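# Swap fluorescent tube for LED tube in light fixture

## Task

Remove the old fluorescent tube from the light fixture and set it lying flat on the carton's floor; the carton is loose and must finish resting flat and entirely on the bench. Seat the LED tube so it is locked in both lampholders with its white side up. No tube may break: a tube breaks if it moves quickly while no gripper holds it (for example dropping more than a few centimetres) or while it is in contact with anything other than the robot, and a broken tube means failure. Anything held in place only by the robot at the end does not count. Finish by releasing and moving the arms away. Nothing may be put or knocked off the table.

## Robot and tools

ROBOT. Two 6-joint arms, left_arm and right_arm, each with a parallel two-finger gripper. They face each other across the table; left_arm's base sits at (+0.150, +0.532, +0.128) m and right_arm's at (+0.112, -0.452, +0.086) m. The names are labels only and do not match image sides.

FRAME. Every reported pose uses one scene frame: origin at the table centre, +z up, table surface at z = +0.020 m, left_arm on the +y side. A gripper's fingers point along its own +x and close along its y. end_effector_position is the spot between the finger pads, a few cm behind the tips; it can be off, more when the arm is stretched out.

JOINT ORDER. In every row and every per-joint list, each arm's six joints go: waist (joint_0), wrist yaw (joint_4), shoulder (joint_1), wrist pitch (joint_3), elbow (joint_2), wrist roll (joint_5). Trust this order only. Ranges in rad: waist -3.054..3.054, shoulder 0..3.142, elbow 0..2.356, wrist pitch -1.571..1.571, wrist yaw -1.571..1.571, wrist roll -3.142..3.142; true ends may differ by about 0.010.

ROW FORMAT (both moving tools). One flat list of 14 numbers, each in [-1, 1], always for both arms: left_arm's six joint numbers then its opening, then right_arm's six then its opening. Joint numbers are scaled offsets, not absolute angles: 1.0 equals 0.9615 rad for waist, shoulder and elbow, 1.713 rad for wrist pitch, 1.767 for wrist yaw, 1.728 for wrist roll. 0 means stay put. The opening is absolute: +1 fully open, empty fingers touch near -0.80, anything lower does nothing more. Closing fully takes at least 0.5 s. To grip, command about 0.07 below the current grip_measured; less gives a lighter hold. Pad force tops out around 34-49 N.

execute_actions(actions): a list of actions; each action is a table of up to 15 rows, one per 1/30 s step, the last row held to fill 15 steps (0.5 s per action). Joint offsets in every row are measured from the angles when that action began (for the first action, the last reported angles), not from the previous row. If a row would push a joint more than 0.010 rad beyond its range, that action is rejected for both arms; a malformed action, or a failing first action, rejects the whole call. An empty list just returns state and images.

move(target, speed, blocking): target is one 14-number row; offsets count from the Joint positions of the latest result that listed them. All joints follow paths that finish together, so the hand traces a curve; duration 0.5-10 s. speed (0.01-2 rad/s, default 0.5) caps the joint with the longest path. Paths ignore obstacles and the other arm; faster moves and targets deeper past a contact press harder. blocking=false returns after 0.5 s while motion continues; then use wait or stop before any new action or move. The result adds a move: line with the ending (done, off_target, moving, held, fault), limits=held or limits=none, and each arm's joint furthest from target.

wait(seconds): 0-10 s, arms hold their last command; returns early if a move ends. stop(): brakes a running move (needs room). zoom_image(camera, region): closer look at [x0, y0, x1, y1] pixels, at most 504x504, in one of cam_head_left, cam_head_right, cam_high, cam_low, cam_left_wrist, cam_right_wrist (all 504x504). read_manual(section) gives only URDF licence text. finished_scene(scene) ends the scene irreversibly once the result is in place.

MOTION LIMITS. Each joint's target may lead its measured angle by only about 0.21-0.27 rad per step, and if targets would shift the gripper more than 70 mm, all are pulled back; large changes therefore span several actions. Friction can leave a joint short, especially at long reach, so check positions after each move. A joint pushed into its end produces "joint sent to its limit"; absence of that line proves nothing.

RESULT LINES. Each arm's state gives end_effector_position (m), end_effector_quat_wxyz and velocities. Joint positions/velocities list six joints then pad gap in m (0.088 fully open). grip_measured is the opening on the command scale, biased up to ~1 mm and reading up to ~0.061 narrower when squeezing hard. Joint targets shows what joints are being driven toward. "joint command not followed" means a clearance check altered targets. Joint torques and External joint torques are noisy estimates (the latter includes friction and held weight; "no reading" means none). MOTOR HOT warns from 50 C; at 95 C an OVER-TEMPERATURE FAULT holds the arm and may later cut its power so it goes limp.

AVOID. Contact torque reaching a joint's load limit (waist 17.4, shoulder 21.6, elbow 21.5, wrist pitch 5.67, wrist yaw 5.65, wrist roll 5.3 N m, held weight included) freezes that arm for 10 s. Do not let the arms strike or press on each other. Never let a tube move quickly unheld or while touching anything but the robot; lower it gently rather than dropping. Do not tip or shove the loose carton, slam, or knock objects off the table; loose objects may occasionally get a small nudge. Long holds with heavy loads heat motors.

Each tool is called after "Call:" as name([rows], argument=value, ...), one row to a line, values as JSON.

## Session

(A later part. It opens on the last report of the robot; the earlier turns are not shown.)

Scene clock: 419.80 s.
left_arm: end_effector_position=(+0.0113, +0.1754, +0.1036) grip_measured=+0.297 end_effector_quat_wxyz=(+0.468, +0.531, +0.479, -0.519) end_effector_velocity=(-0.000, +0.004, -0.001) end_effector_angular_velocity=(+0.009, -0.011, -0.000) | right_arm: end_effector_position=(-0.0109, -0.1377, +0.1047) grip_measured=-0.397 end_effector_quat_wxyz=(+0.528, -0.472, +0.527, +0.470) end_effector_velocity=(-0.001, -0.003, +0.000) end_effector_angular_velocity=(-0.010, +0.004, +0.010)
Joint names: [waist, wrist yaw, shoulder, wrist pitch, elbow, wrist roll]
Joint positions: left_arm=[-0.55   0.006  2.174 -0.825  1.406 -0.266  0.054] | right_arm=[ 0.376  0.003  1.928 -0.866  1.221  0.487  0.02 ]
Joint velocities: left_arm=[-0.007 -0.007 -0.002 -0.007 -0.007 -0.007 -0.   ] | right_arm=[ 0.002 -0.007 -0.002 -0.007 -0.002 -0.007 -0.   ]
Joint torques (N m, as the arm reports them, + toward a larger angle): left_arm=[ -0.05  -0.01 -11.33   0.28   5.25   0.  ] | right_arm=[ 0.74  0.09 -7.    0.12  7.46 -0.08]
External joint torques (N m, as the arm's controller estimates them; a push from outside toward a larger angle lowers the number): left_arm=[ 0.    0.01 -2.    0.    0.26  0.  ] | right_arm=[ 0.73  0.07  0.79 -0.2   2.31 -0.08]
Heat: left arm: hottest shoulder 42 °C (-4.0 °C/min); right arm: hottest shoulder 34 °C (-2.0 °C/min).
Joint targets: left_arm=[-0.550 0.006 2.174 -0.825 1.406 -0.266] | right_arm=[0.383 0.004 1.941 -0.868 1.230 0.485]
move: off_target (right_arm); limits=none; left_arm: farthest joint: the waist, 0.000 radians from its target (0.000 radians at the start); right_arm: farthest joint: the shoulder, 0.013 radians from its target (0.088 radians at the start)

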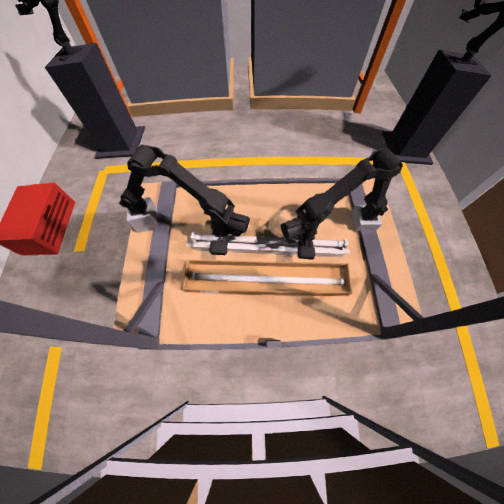

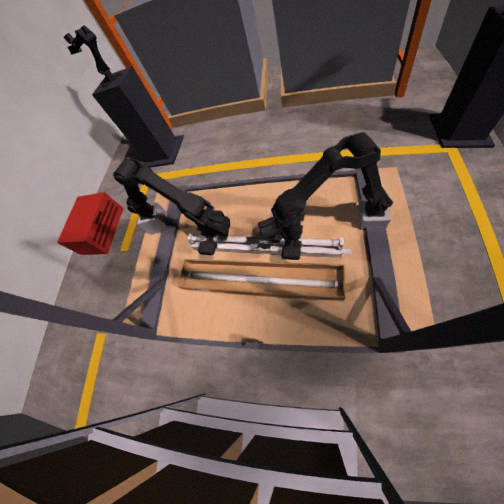

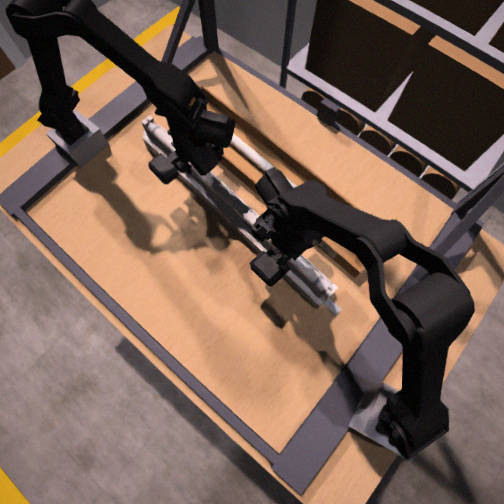

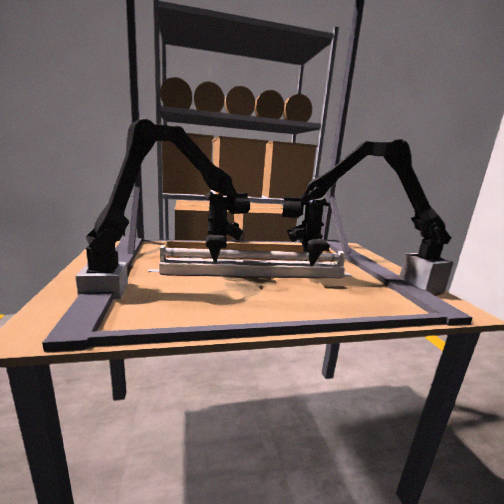

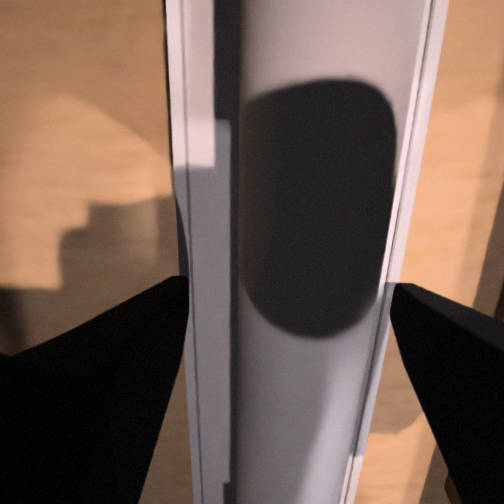

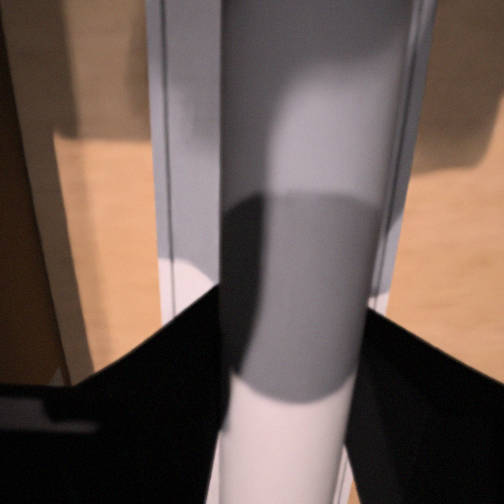

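Call:
move(target=[0,0,0,0,0,0,1,0,0,0,0,0,0,0.05])

Call:
move(target=[0,0,-0.3,-0.26,0.16,0,1,-0.192,-0.216,-0.094,0.118,-0.178,-0.106,0.05])

Call:
move(target=[-0.155,0,-0.36,0.14,-0.57,-0.1,1,-0.181,-0.233,0.064,0.092,-0.122,-0.085,0.05])

Call:
move(target=[0,0,0,0,0,0,1,0,0,0,0,0,0,-0.5])

Call:
move(target=[0,0,0,0,0,0,1,0.179,0.23,-0.062,-0.093,0.122,0.087,-0.5], speed=0.3)

Call:
move(target=[0,0,0,0,0,0,1,0.2,0.222,0.091,-0.12,0.18,0.097,-0.5], speed=0.3)

Scene clock: 430.77 s.
left_arm: end_effector_position=(+0.0113, +0.1754, +0.1036) grip_measured=+1.000 end_effector_quat_wxyz=(+0.468, +0.531, +0.479, -0.519) end_effector_velocity=(+0.006, +0.005, -0.001) end_effector_angular_velocity=(+0.017, -0.030, +0.009) | right_arm: end_effector_position=(-0.0108, -0.1378, +0.1046) grip_measured=+0.046 end_effector_quat_wxyz=(+0.528, -0.472, +0.527, +0.470) end_effector_velocity=(+0.001, +0.002, +0.000) end_effector_angular_velocity=(+0.009, -0.004, +0.005)
Joint names: [waist, wrist yaw, shoulder, wrist pitch, elbow, wrist roll]
Joint positions: left_arm=[-0.55   0.006  2.174 -0.825  1.406 -0.266  0.088] | right_arm=[ 0.376  0.003  1.928 -0.867  1.221  0.487  0.041]
Joint velocities: left_arm=[ 0.002 -0.022 -0.002 -0.022 -0.007 -0.007  0.   ] | right_arm=[-0.002  0.007 -0.002  0.007 -0.002 -0.007  0.   ]
Joint torques (N m, as the arm reports them, + toward a larger angle): left_arm=[ -0.04  -0.01 -11.32   0.29   5.26   0.01] | right_arm=[-0.08  0.03 -8.45  0.3   6.36 -0.01]
External joint torques (N m, as the arm's controller estimates them; a push from outside toward a larger angle lowers the number): left_arm=[-0.05  0.02 -2.    0.01  0.29  0.01] | right_arm=[-0.11  0.01 -0.65 -0.03  1.19 -0.01]
Heat: left arm: hottest shoulder 43 °C (+0.0 °C/min); right arm: hottest shoulder 35 °C (-1.0 °C/min).
Joint targets: left_arm=[-0.550 0.006 2.174 -0.825 1.406 -0.266] | right_arm=[0.376 0.003 1.928 -0.866 1.221 0.487]
move: done; limits=none; left_arm: farthest joint: the waist, 0.000 radians from its target (0.000 radians at the start); right_arm: farthest joint: the wrist pitch, 0.001 radians from its target (0.000 radians at the start)

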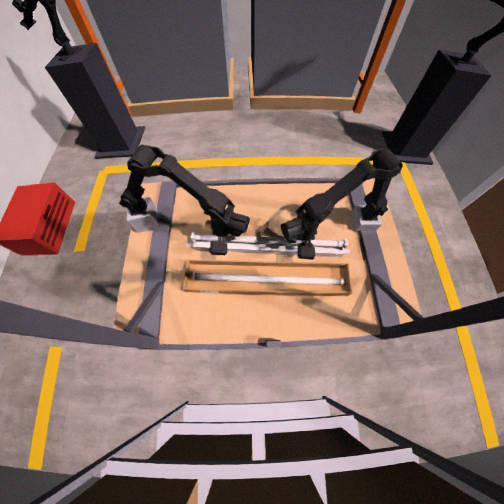

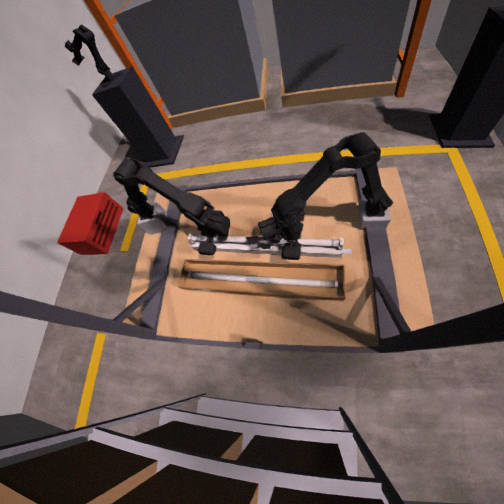

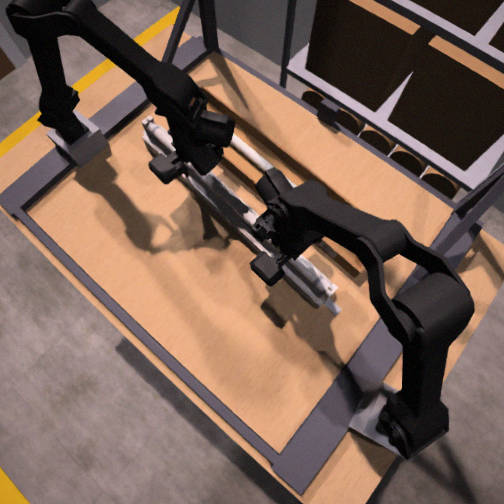

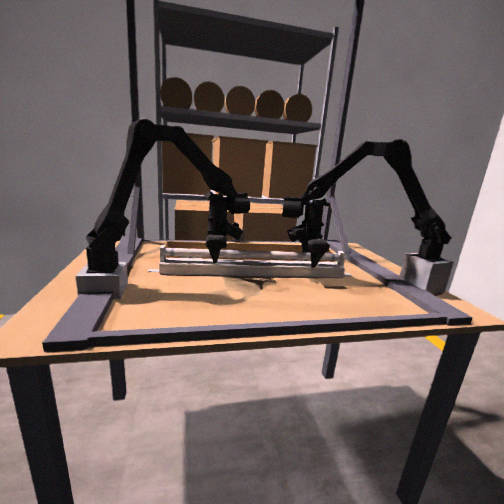

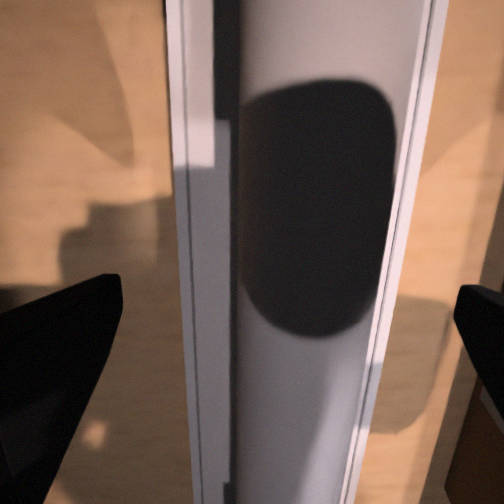

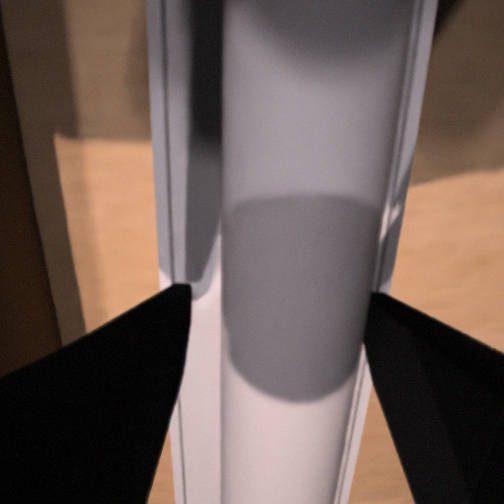

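Scene clock: 432.30 s.
left_arm: end_effector_position=(+0.0245, +0.2094, +0.2369) grip_measured=+1.000 end_effector_quat_wxyz=(+0.465, +0.537, +0.482, -0.513) end_effector_velocity=(+0.001, +0.002, +0.000) end_effector_angular_velocity=(+0.004, -0.010, +0.019) | right_arm: end_effector_position=(-0.0051, -0.1362, +0.1055) grip_measured=+0.048 end_effector_quat_wxyz=(+0.421, -0.365, +0.605, +0.569) end_effector_velocity=(-0.002, -0.001, +0.000) end_effector_angular_velocity=(+0.001, +0.022, +0.007)
Joint names: [waist, wrist yaw, shoulder, wrist pitch, elbow, wrist roll]
Joint positions: left_arm=[-0.55   0.006  1.897 -1.268  1.552 -0.266  0.088] | right_arm=[ 0.193 -0.373  1.847 -0.666  1.06   0.307  0.041]
Joint velocities: left_arm=[-0.002 -0.007 -0.002 -0.007 -0.002 -0.022  0.   ] | right_arm=[-0.002 -0.022 -0.002  0.007 -0.007 -0.007 -0.   ]
Joint torques (N m, as the arm reports them, + toward a larger angle): left_arm=[ -0.04  -0.01 -11.59   0.11   6.87   0.  ] | right_arm=[-0.22 -0.46 -8.91  0.56  4.99 -0.16]
External joint torques (N m, as the arm's controller estimates them; a push from outside toward a larger angle lowers the number): left_arm=[-0.05  0.01 -3.47 -0.15  1.2   0.  ] | right_arm=[-0.22 -0.22 -1.67  0.04 -0.15 -0.14]
Heat: left arm: hottest shoulder 43 °C (+0.0 °C/min); right arm: hottest shoulder 35 °C (-1.0 °C/min).
Joint targets: left_arm=[-0.550 0.006 1.885 -1.270 1.560 -0.266] | right_arm=[0.191 -0.378 1.838 -0.664 1.050 0.304]
move: off_target (left_arm); limits=none; left_arm: farthest joint: the shoulder, 0.012 radians from its target (0.288 radians at the start); right_arm: farthest joint: the shoulder, 0.010 radians from its target (0.091 radians at the start)

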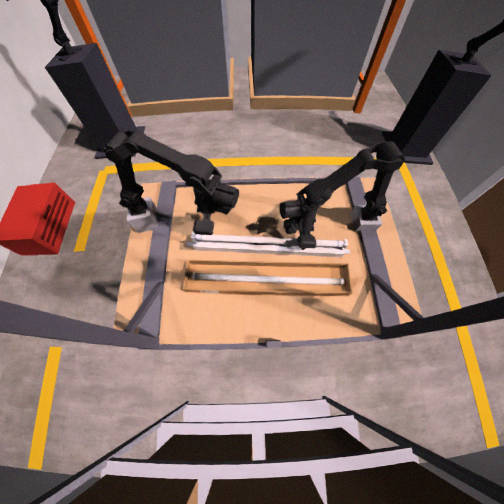

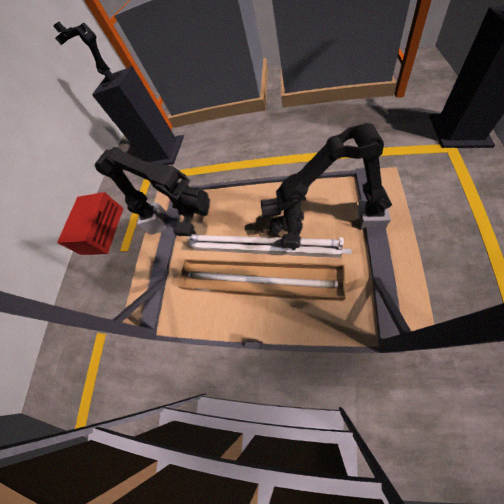

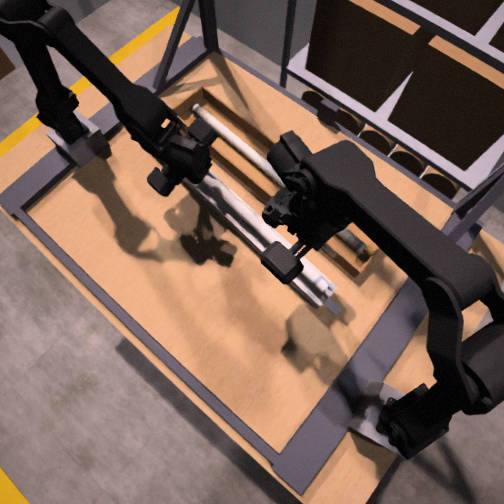

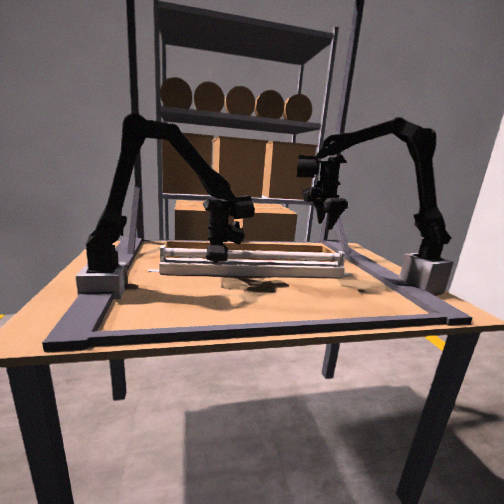

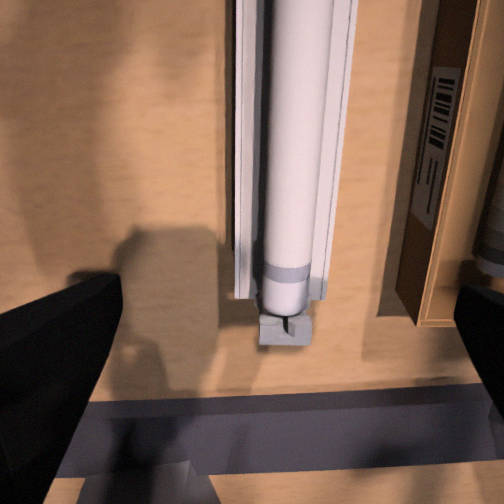

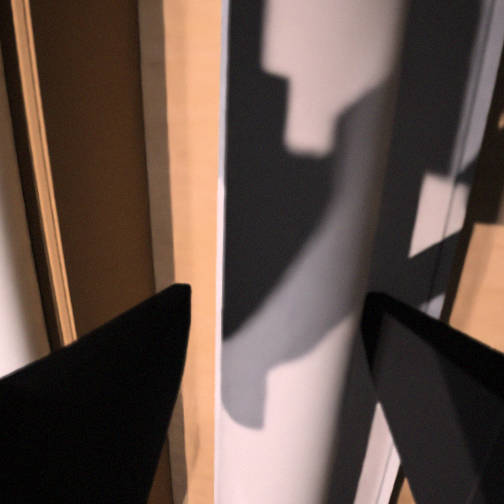

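Scene clock: 434.03 s.
left_arm: end_effector_position=(+0.0235, +0.3094, +0.2005) grip_measured=+1.000 end_effector_quat_wxyz=(+0.477, +0.521, +0.483, -0.517) end_effector_velocity=(+0.001, +0.004, -0.001) end_effector_angular_velocity=(+0.007, -0.013, +0.015) | right_arm: end_effector_position=(+0.0001, -0.1351, +0.1047) grip_measured=+0.048 end_effector_quat_wxyz=(+0.302, -0.235, +0.663, +0.643) end_effector_velocity=(-0.000, +0.001, +0.001) end_effector_angular_velocity=(+0.023, +0.006, +0.014)
Joint names: [waist, wrist yaw, shoulder, wrist pitch, elbow, wrist roll]
Joint positions: left_arm=[-0.695  0.006  1.562 -1.03   1.014 -0.435  0.088] | right_arm=[ 0.019 -0.783  1.891 -0.508  0.955  0.164  0.041]
Joint velocities: left_arm=[-0.007 -0.007 -0.002 -0.007 -0.007 -0.022  0.   ] | right_arm=[-0.002 -0.007 -0.002  0.007 -0.002 -0.022  0.   ]
Joint torques (N m, as the arm reports them, + toward a larger angle): left_arm=[-0.41 -0.02 -8.09  0.41  4.69 -0.17] | right_arm=[ 0.04 -0.63 -5.79  0.49  4.38 -0.14]
External joint torques (N m, as the arm's controller estimates them; a push from outside toward a larger angle lowers the number): left_arm=[-0.41  0.01 -2.64  0.1  -0.82 -0.17] | right_arm=[ 0.   -0.14  1.29 -0.04 -0.33 -0.1 ]
Heat: left arm: hottest shoulder 43 °C (+0.0 °C/min); right arm: hottest shoulder 35 °C (-1.0 °C/min).
Joint targets: left_arm=[-0.699 0.006 1.551 -1.028 1.004 -0.439] | right_arm=[0.019 -0.785 1.909 -0.508 0.943 0.161]
move: off_target (left_arm, right_arm); limits=none; left_arm: farthest joint: the shoulder, 0.011 radians from its target (0.347 radians at the start); right_arm: farthest joint: the shoulder, 0.017 radians from its target (0.061 radians at the start)

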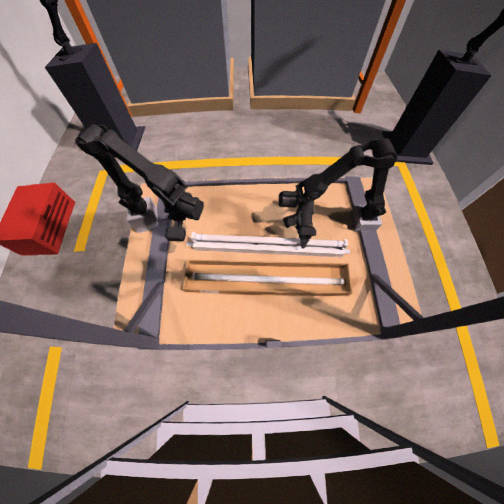

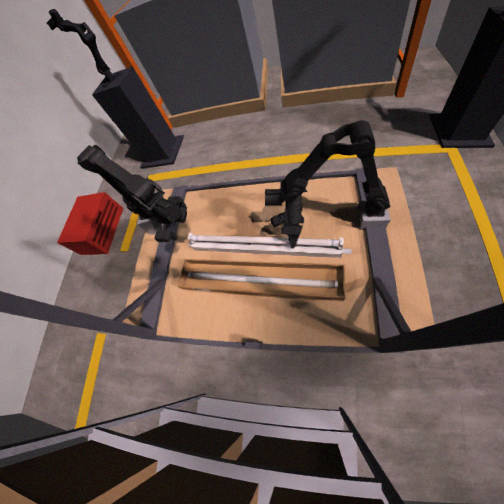

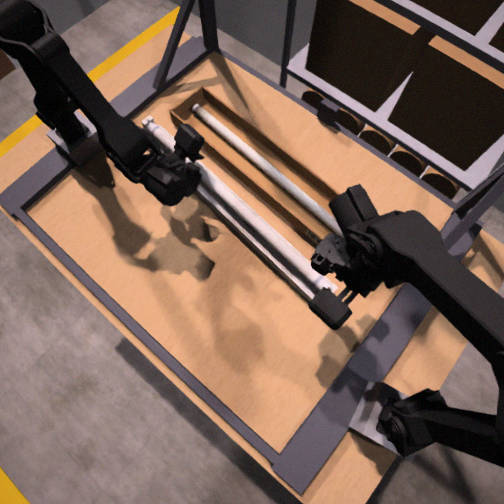

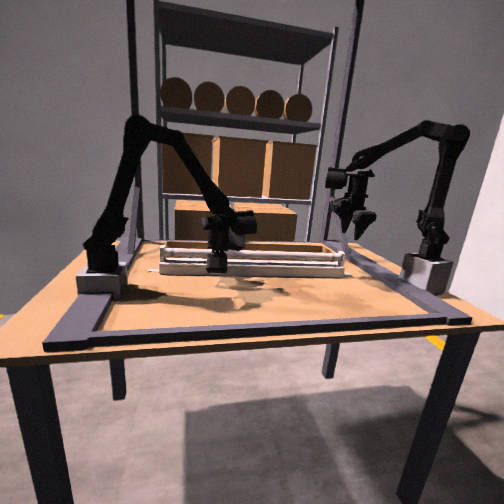

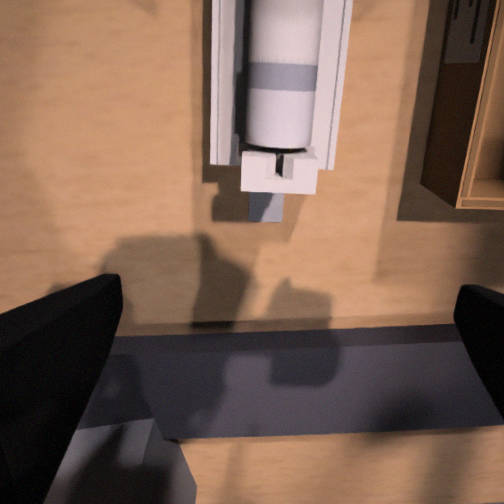

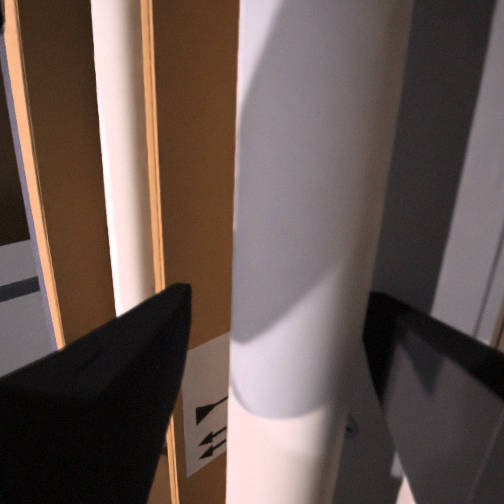

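Scene clock: 434.53 s.
left_arm: end_effector_position=(+0.0234, +0.3093, +0.2005) grip_measured=+1.000 end_effector_quat_wxyz=(+0.477, +0.521, +0.483, -0.517) end_effector_velocity=(-0.001, +0.001, +0.002) end_effector_angular_velocity=(+0.001, +0.008, -0.010) | right_arm: end_effector_position=(+0.0008, -0.1350, +0.1044) grip_measured=-0.377 end_effector_quat_wxyz=(+0.303, -0.236, +0.663, +0.642) end_effector_velocity=(+0.002, +0.001, +0.001) end_effector_angular_velocity=(+0.002, +0.008, -0.012)
Joint names: [waist, wrist yaw, shoulder, wrist pitch, elbow, wrist roll]
Joint positions: left_arm=[-0.695  0.006  1.562 -1.03   1.014 -0.435  0.088] | right_arm=[ 0.018 -0.78   1.891 -0.509  0.955  0.164  0.021]
Joint velocities: left_arm=[-0.002  0.007 -0.007 -0.007  0.002  0.007  0.   ] | right_arm=[-0.007 -0.007 -0.002  0.007 -0.002  0.007 -0.   ]
Joint torques (N m, as the arm reports them, + toward a larger angle): left_arm=[-0.04 -0.01 -6.66  0.31  5.81  0.01] | right_arm=[ 0.11 -0.68 -7.63  0.52  5.86 -0.03]
External joint torques (N m, as the arm's controller estimates them; a push from outside toward a larger angle lowers the number): left_arm=[-0.02  0.01 -1.16 -0.02  0.23  0.  ] | right_arm=[ 0.14 -0.2  -0.55  0.    1.16  0.01]
Heat: left arm: hottest shoulder 43 °C (+0.0 °C/min); right arm: hottest shoulder 35 °C (-1.0 °C/min).
Joint targets: left_arm=[-0.695 0.006 1.562 -1.030 1.014 -0.435] | right_arm=[0.019 -0.783 1.891 -0.509 0.955 0.164]
move: done; limits=none; left_arm: farthest joint: the waist, 0.000 radians from its target (0.000 radians at the start); right_arm: farthest joint: the wrist yaw, 0.003 radians from its target (0.000 radians at the start)

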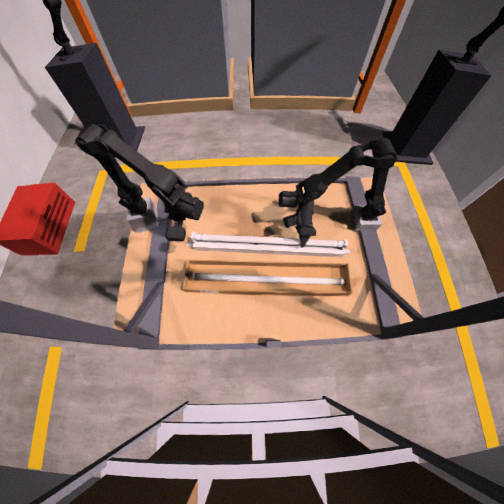

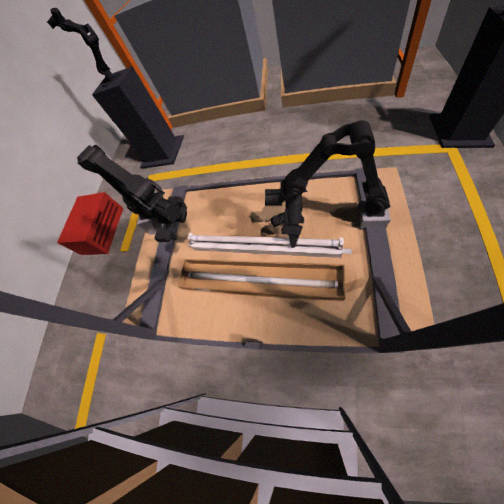

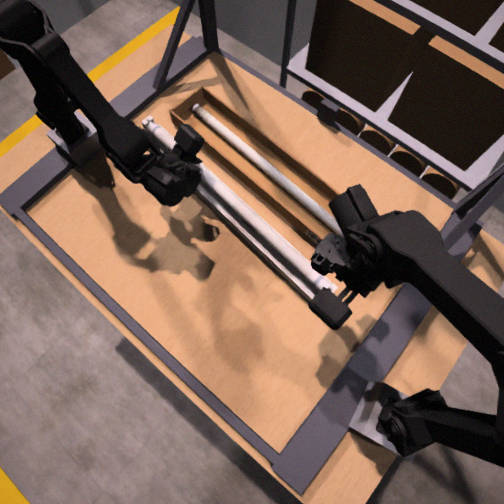

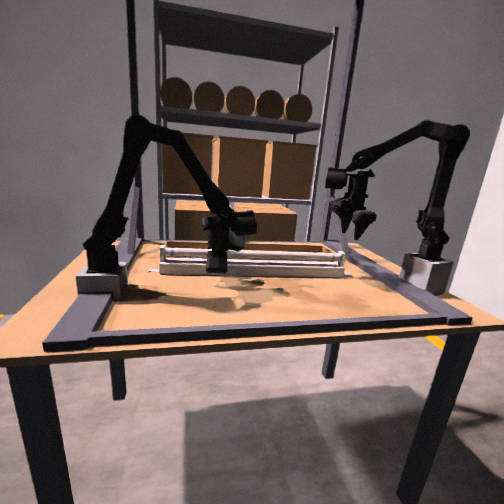

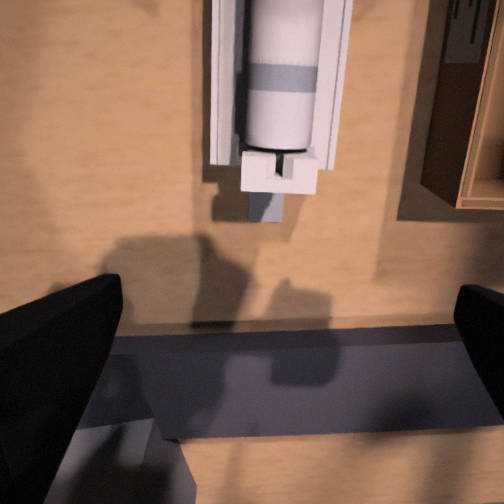

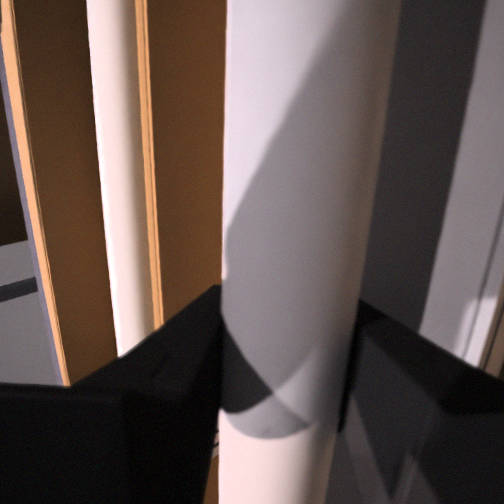

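Scene clock: 436.43 s.
left_arm: end_effector_position=(+0.0234, +0.3093, +0.2005) grip_measured=+1.000 end_effector_quat_wxyz=(+0.477, +0.521, +0.483, -0.517) end_effector_velocity=(+0.002, +0.002, -0.001) end_effector_angular_velocity=(+0.007, -0.013, +0.019) | right_arm: end_effector_position=(-0.0035, -0.1328, +0.1085) grip_measured=-0.377 end_effector_quat_wxyz=(+0.423, -0.358, +0.605, +0.572) end_effector_velocity=(-0.001, -0.004, -0.001) end_effector_angular_velocity=(-0.010, +0.005, +0.010)
Joint names: [waist, wrist yaw, shoulder, wrist pitch, elbow, wrist roll]
Joint positions: left_arm=[-0.695  0.006  1.562 -1.03   1.014 -0.435  0.088] | right_arm=[ 0.184 -0.38   1.843 -0.664  1.066  0.308  0.021]
Joint velocities: left_arm=[-0.002 -0.007  0.002 -0.007 -0.002 -0.022  0.   ] | right_arm=[ 0.002 -0.007 -0.002 -0.007 -0.007 -0.007  0.   ]
Joint torques (N m, as the arm reports them, + toward a larger angle): left_arm=[-0.04 -0.02 -6.65  0.31  5.81  0.  ] | right_arm=[ 0.58 -0.05 -9.16  0.32  6.93  0.15]
External joint torques (N m, as the arm's controller estimates them; a push from outside toward a larger angle lowers the number): left_arm=[-0.03  0.01 -1.25  0.    0.34  0.  ] | right_arm=[ 0.53  0.2  -1.94 -0.22  1.75  0.17]
Heat: left arm: hottest shoulder 43 °C (+0.0 °C/min); right arm: hottest shoulder 35 °C (-1.0 °C/min).
Joint targets: left_arm=[-0.695 0.006 1.562 -1.030 1.014 -0.435] | right_arm=[0.190 -0.374 1.832 -0.668 1.072 0.314]
move: off_target (right_arm); limits=none; left_arm: farthest joint: the waist, 0.000 radians from its target (0.000 radians at the start); right_arm: farthest joint: the shoulder, 0.012 radians from its target (0.060 radians at the start)

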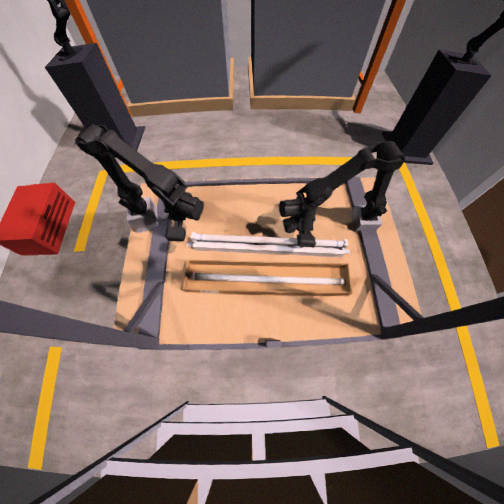

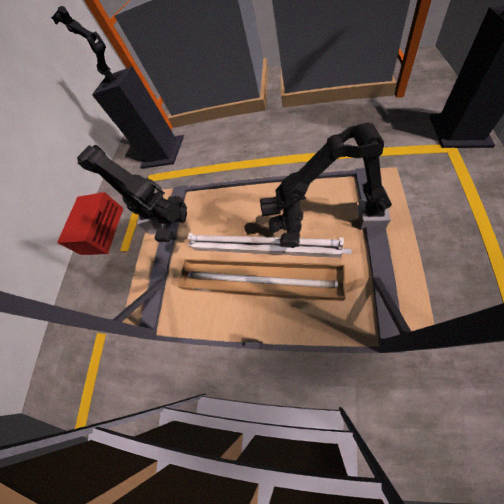

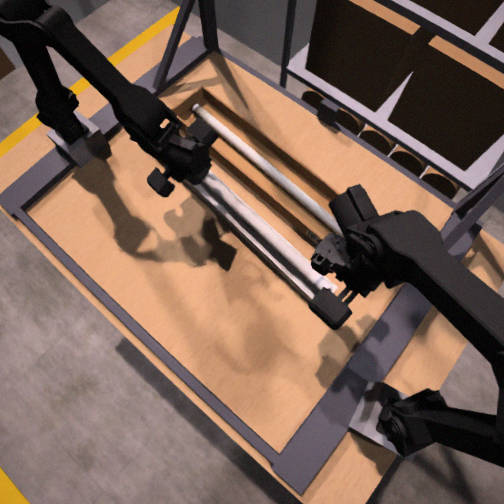

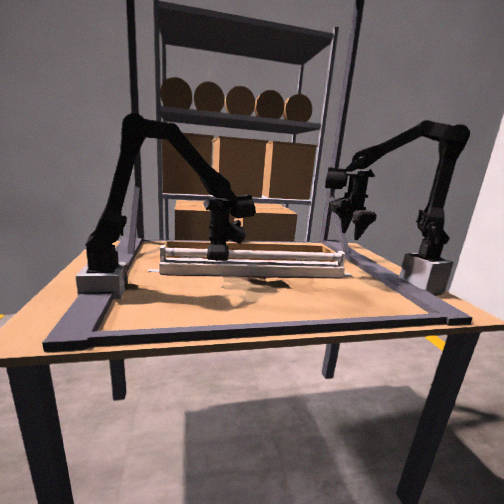

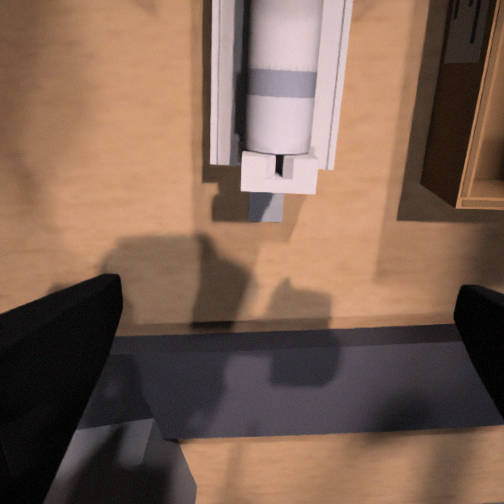

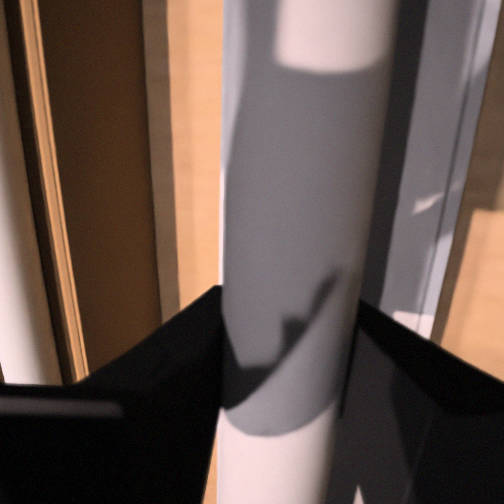

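Scene clock: 438.30 s.
left_arm: end_effector_position=(+0.0234, +0.3093, +0.2005) grip_measured=+1.000 end_effector_quat_wxyz=(+0.477, +0.521, +0.483, -0.517) end_effector_velocity=(-0.000, +0.003, -0.001) end_effector_angular_velocity=(+0.014, +0.000, +0.020) | right_arm: end_effector_position=(-0.0106, -0.1330, +0.1110) grip_measured=-0.377 end_effector_quat_wxyz=(+0.530, -0.469, +0.520, +0.480) end_effector_velocity=(-0.001, -0.003, +0.000) end_effector_angular_velocity=(-0.009, +0.004, +0.025)
Joint names: [waist, wrist yaw, shoulder, wrist pitch, elbow, wrist roll]
Joint positions: left_arm=[-0.695  0.006  1.562 -1.03   1.014 -0.435  0.088] | right_arm=[ 0.372  0.008  1.916 -0.867  1.232  0.471  0.021]
Joint velocities: left_arm=[-0.002  0.007  0.002 -0.007 -0.002 -0.022  0.   ] | right_arm=[ 0.002 -0.007 -0.002 -0.007 -0.002 -0.022 -0.   ]
Joint torques (N m, as the arm reports them, + toward a larger angle): left_arm=[-0.05 -0.01 -6.66  0.3   5.81  0.  ] | right_arm=[ 0.27  0.24 -7.02  0.09  7.26  0.15]
External joint torques (N m, as the arm's controller estimates them; a push from outside toward a larger angle lowers the number): left_arm=[-0.04  0.01 -1.24 -0.02  0.29  0.  ] | right_arm=[ 0.27  0.21  0.78 -0.27  2.02  0.15]
Heat: left arm: hottest shoulder 42 °C (-1.0 °C/min); right arm: hottest shoulder 35 °C (-1.0 °C/min).
Joint targets: left_arm=[-0.695 0.006 1.562 -1.030 1.014 -0.435] | right_arm=[0.377 0.013 1.930 -0.870 1.239 0.476]
move: off_target (right_arm); limits=none; left_arm: farthest joint: the waist, 0.000 radians from its target (0.000 radians at the start); right_arm: farthest joint: the shoulder, 0.015 radians from its target (0.088 radians at the start)

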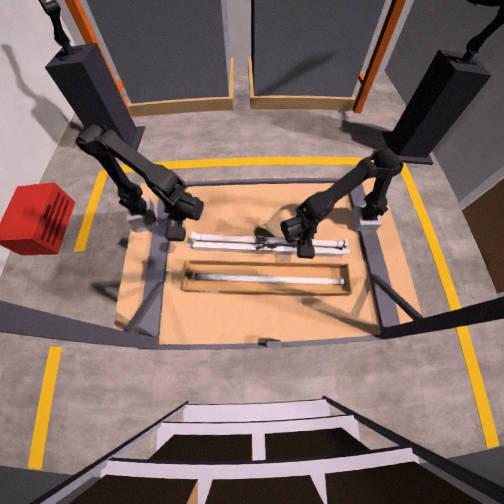

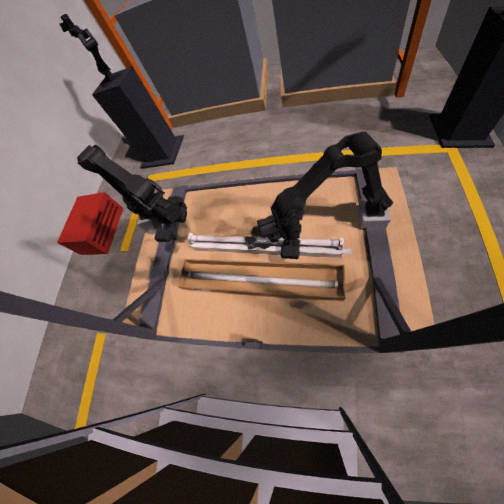

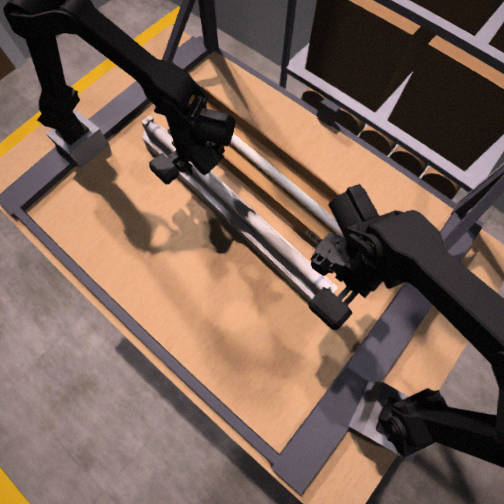

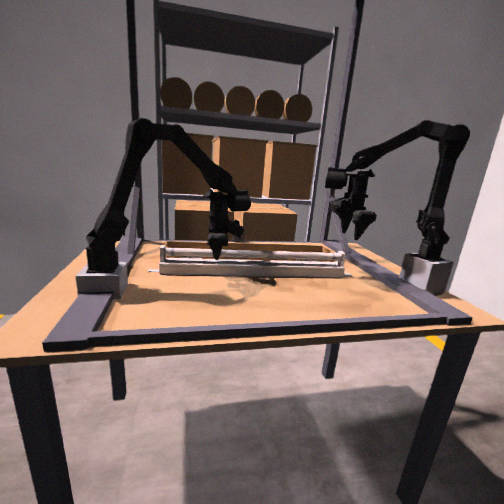

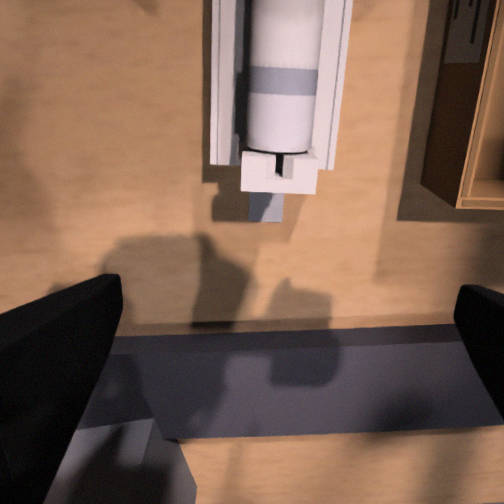

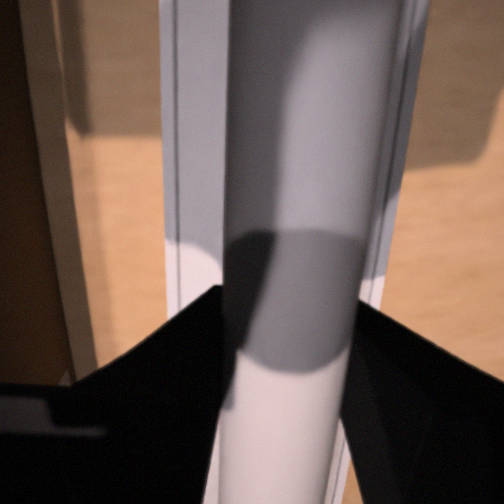

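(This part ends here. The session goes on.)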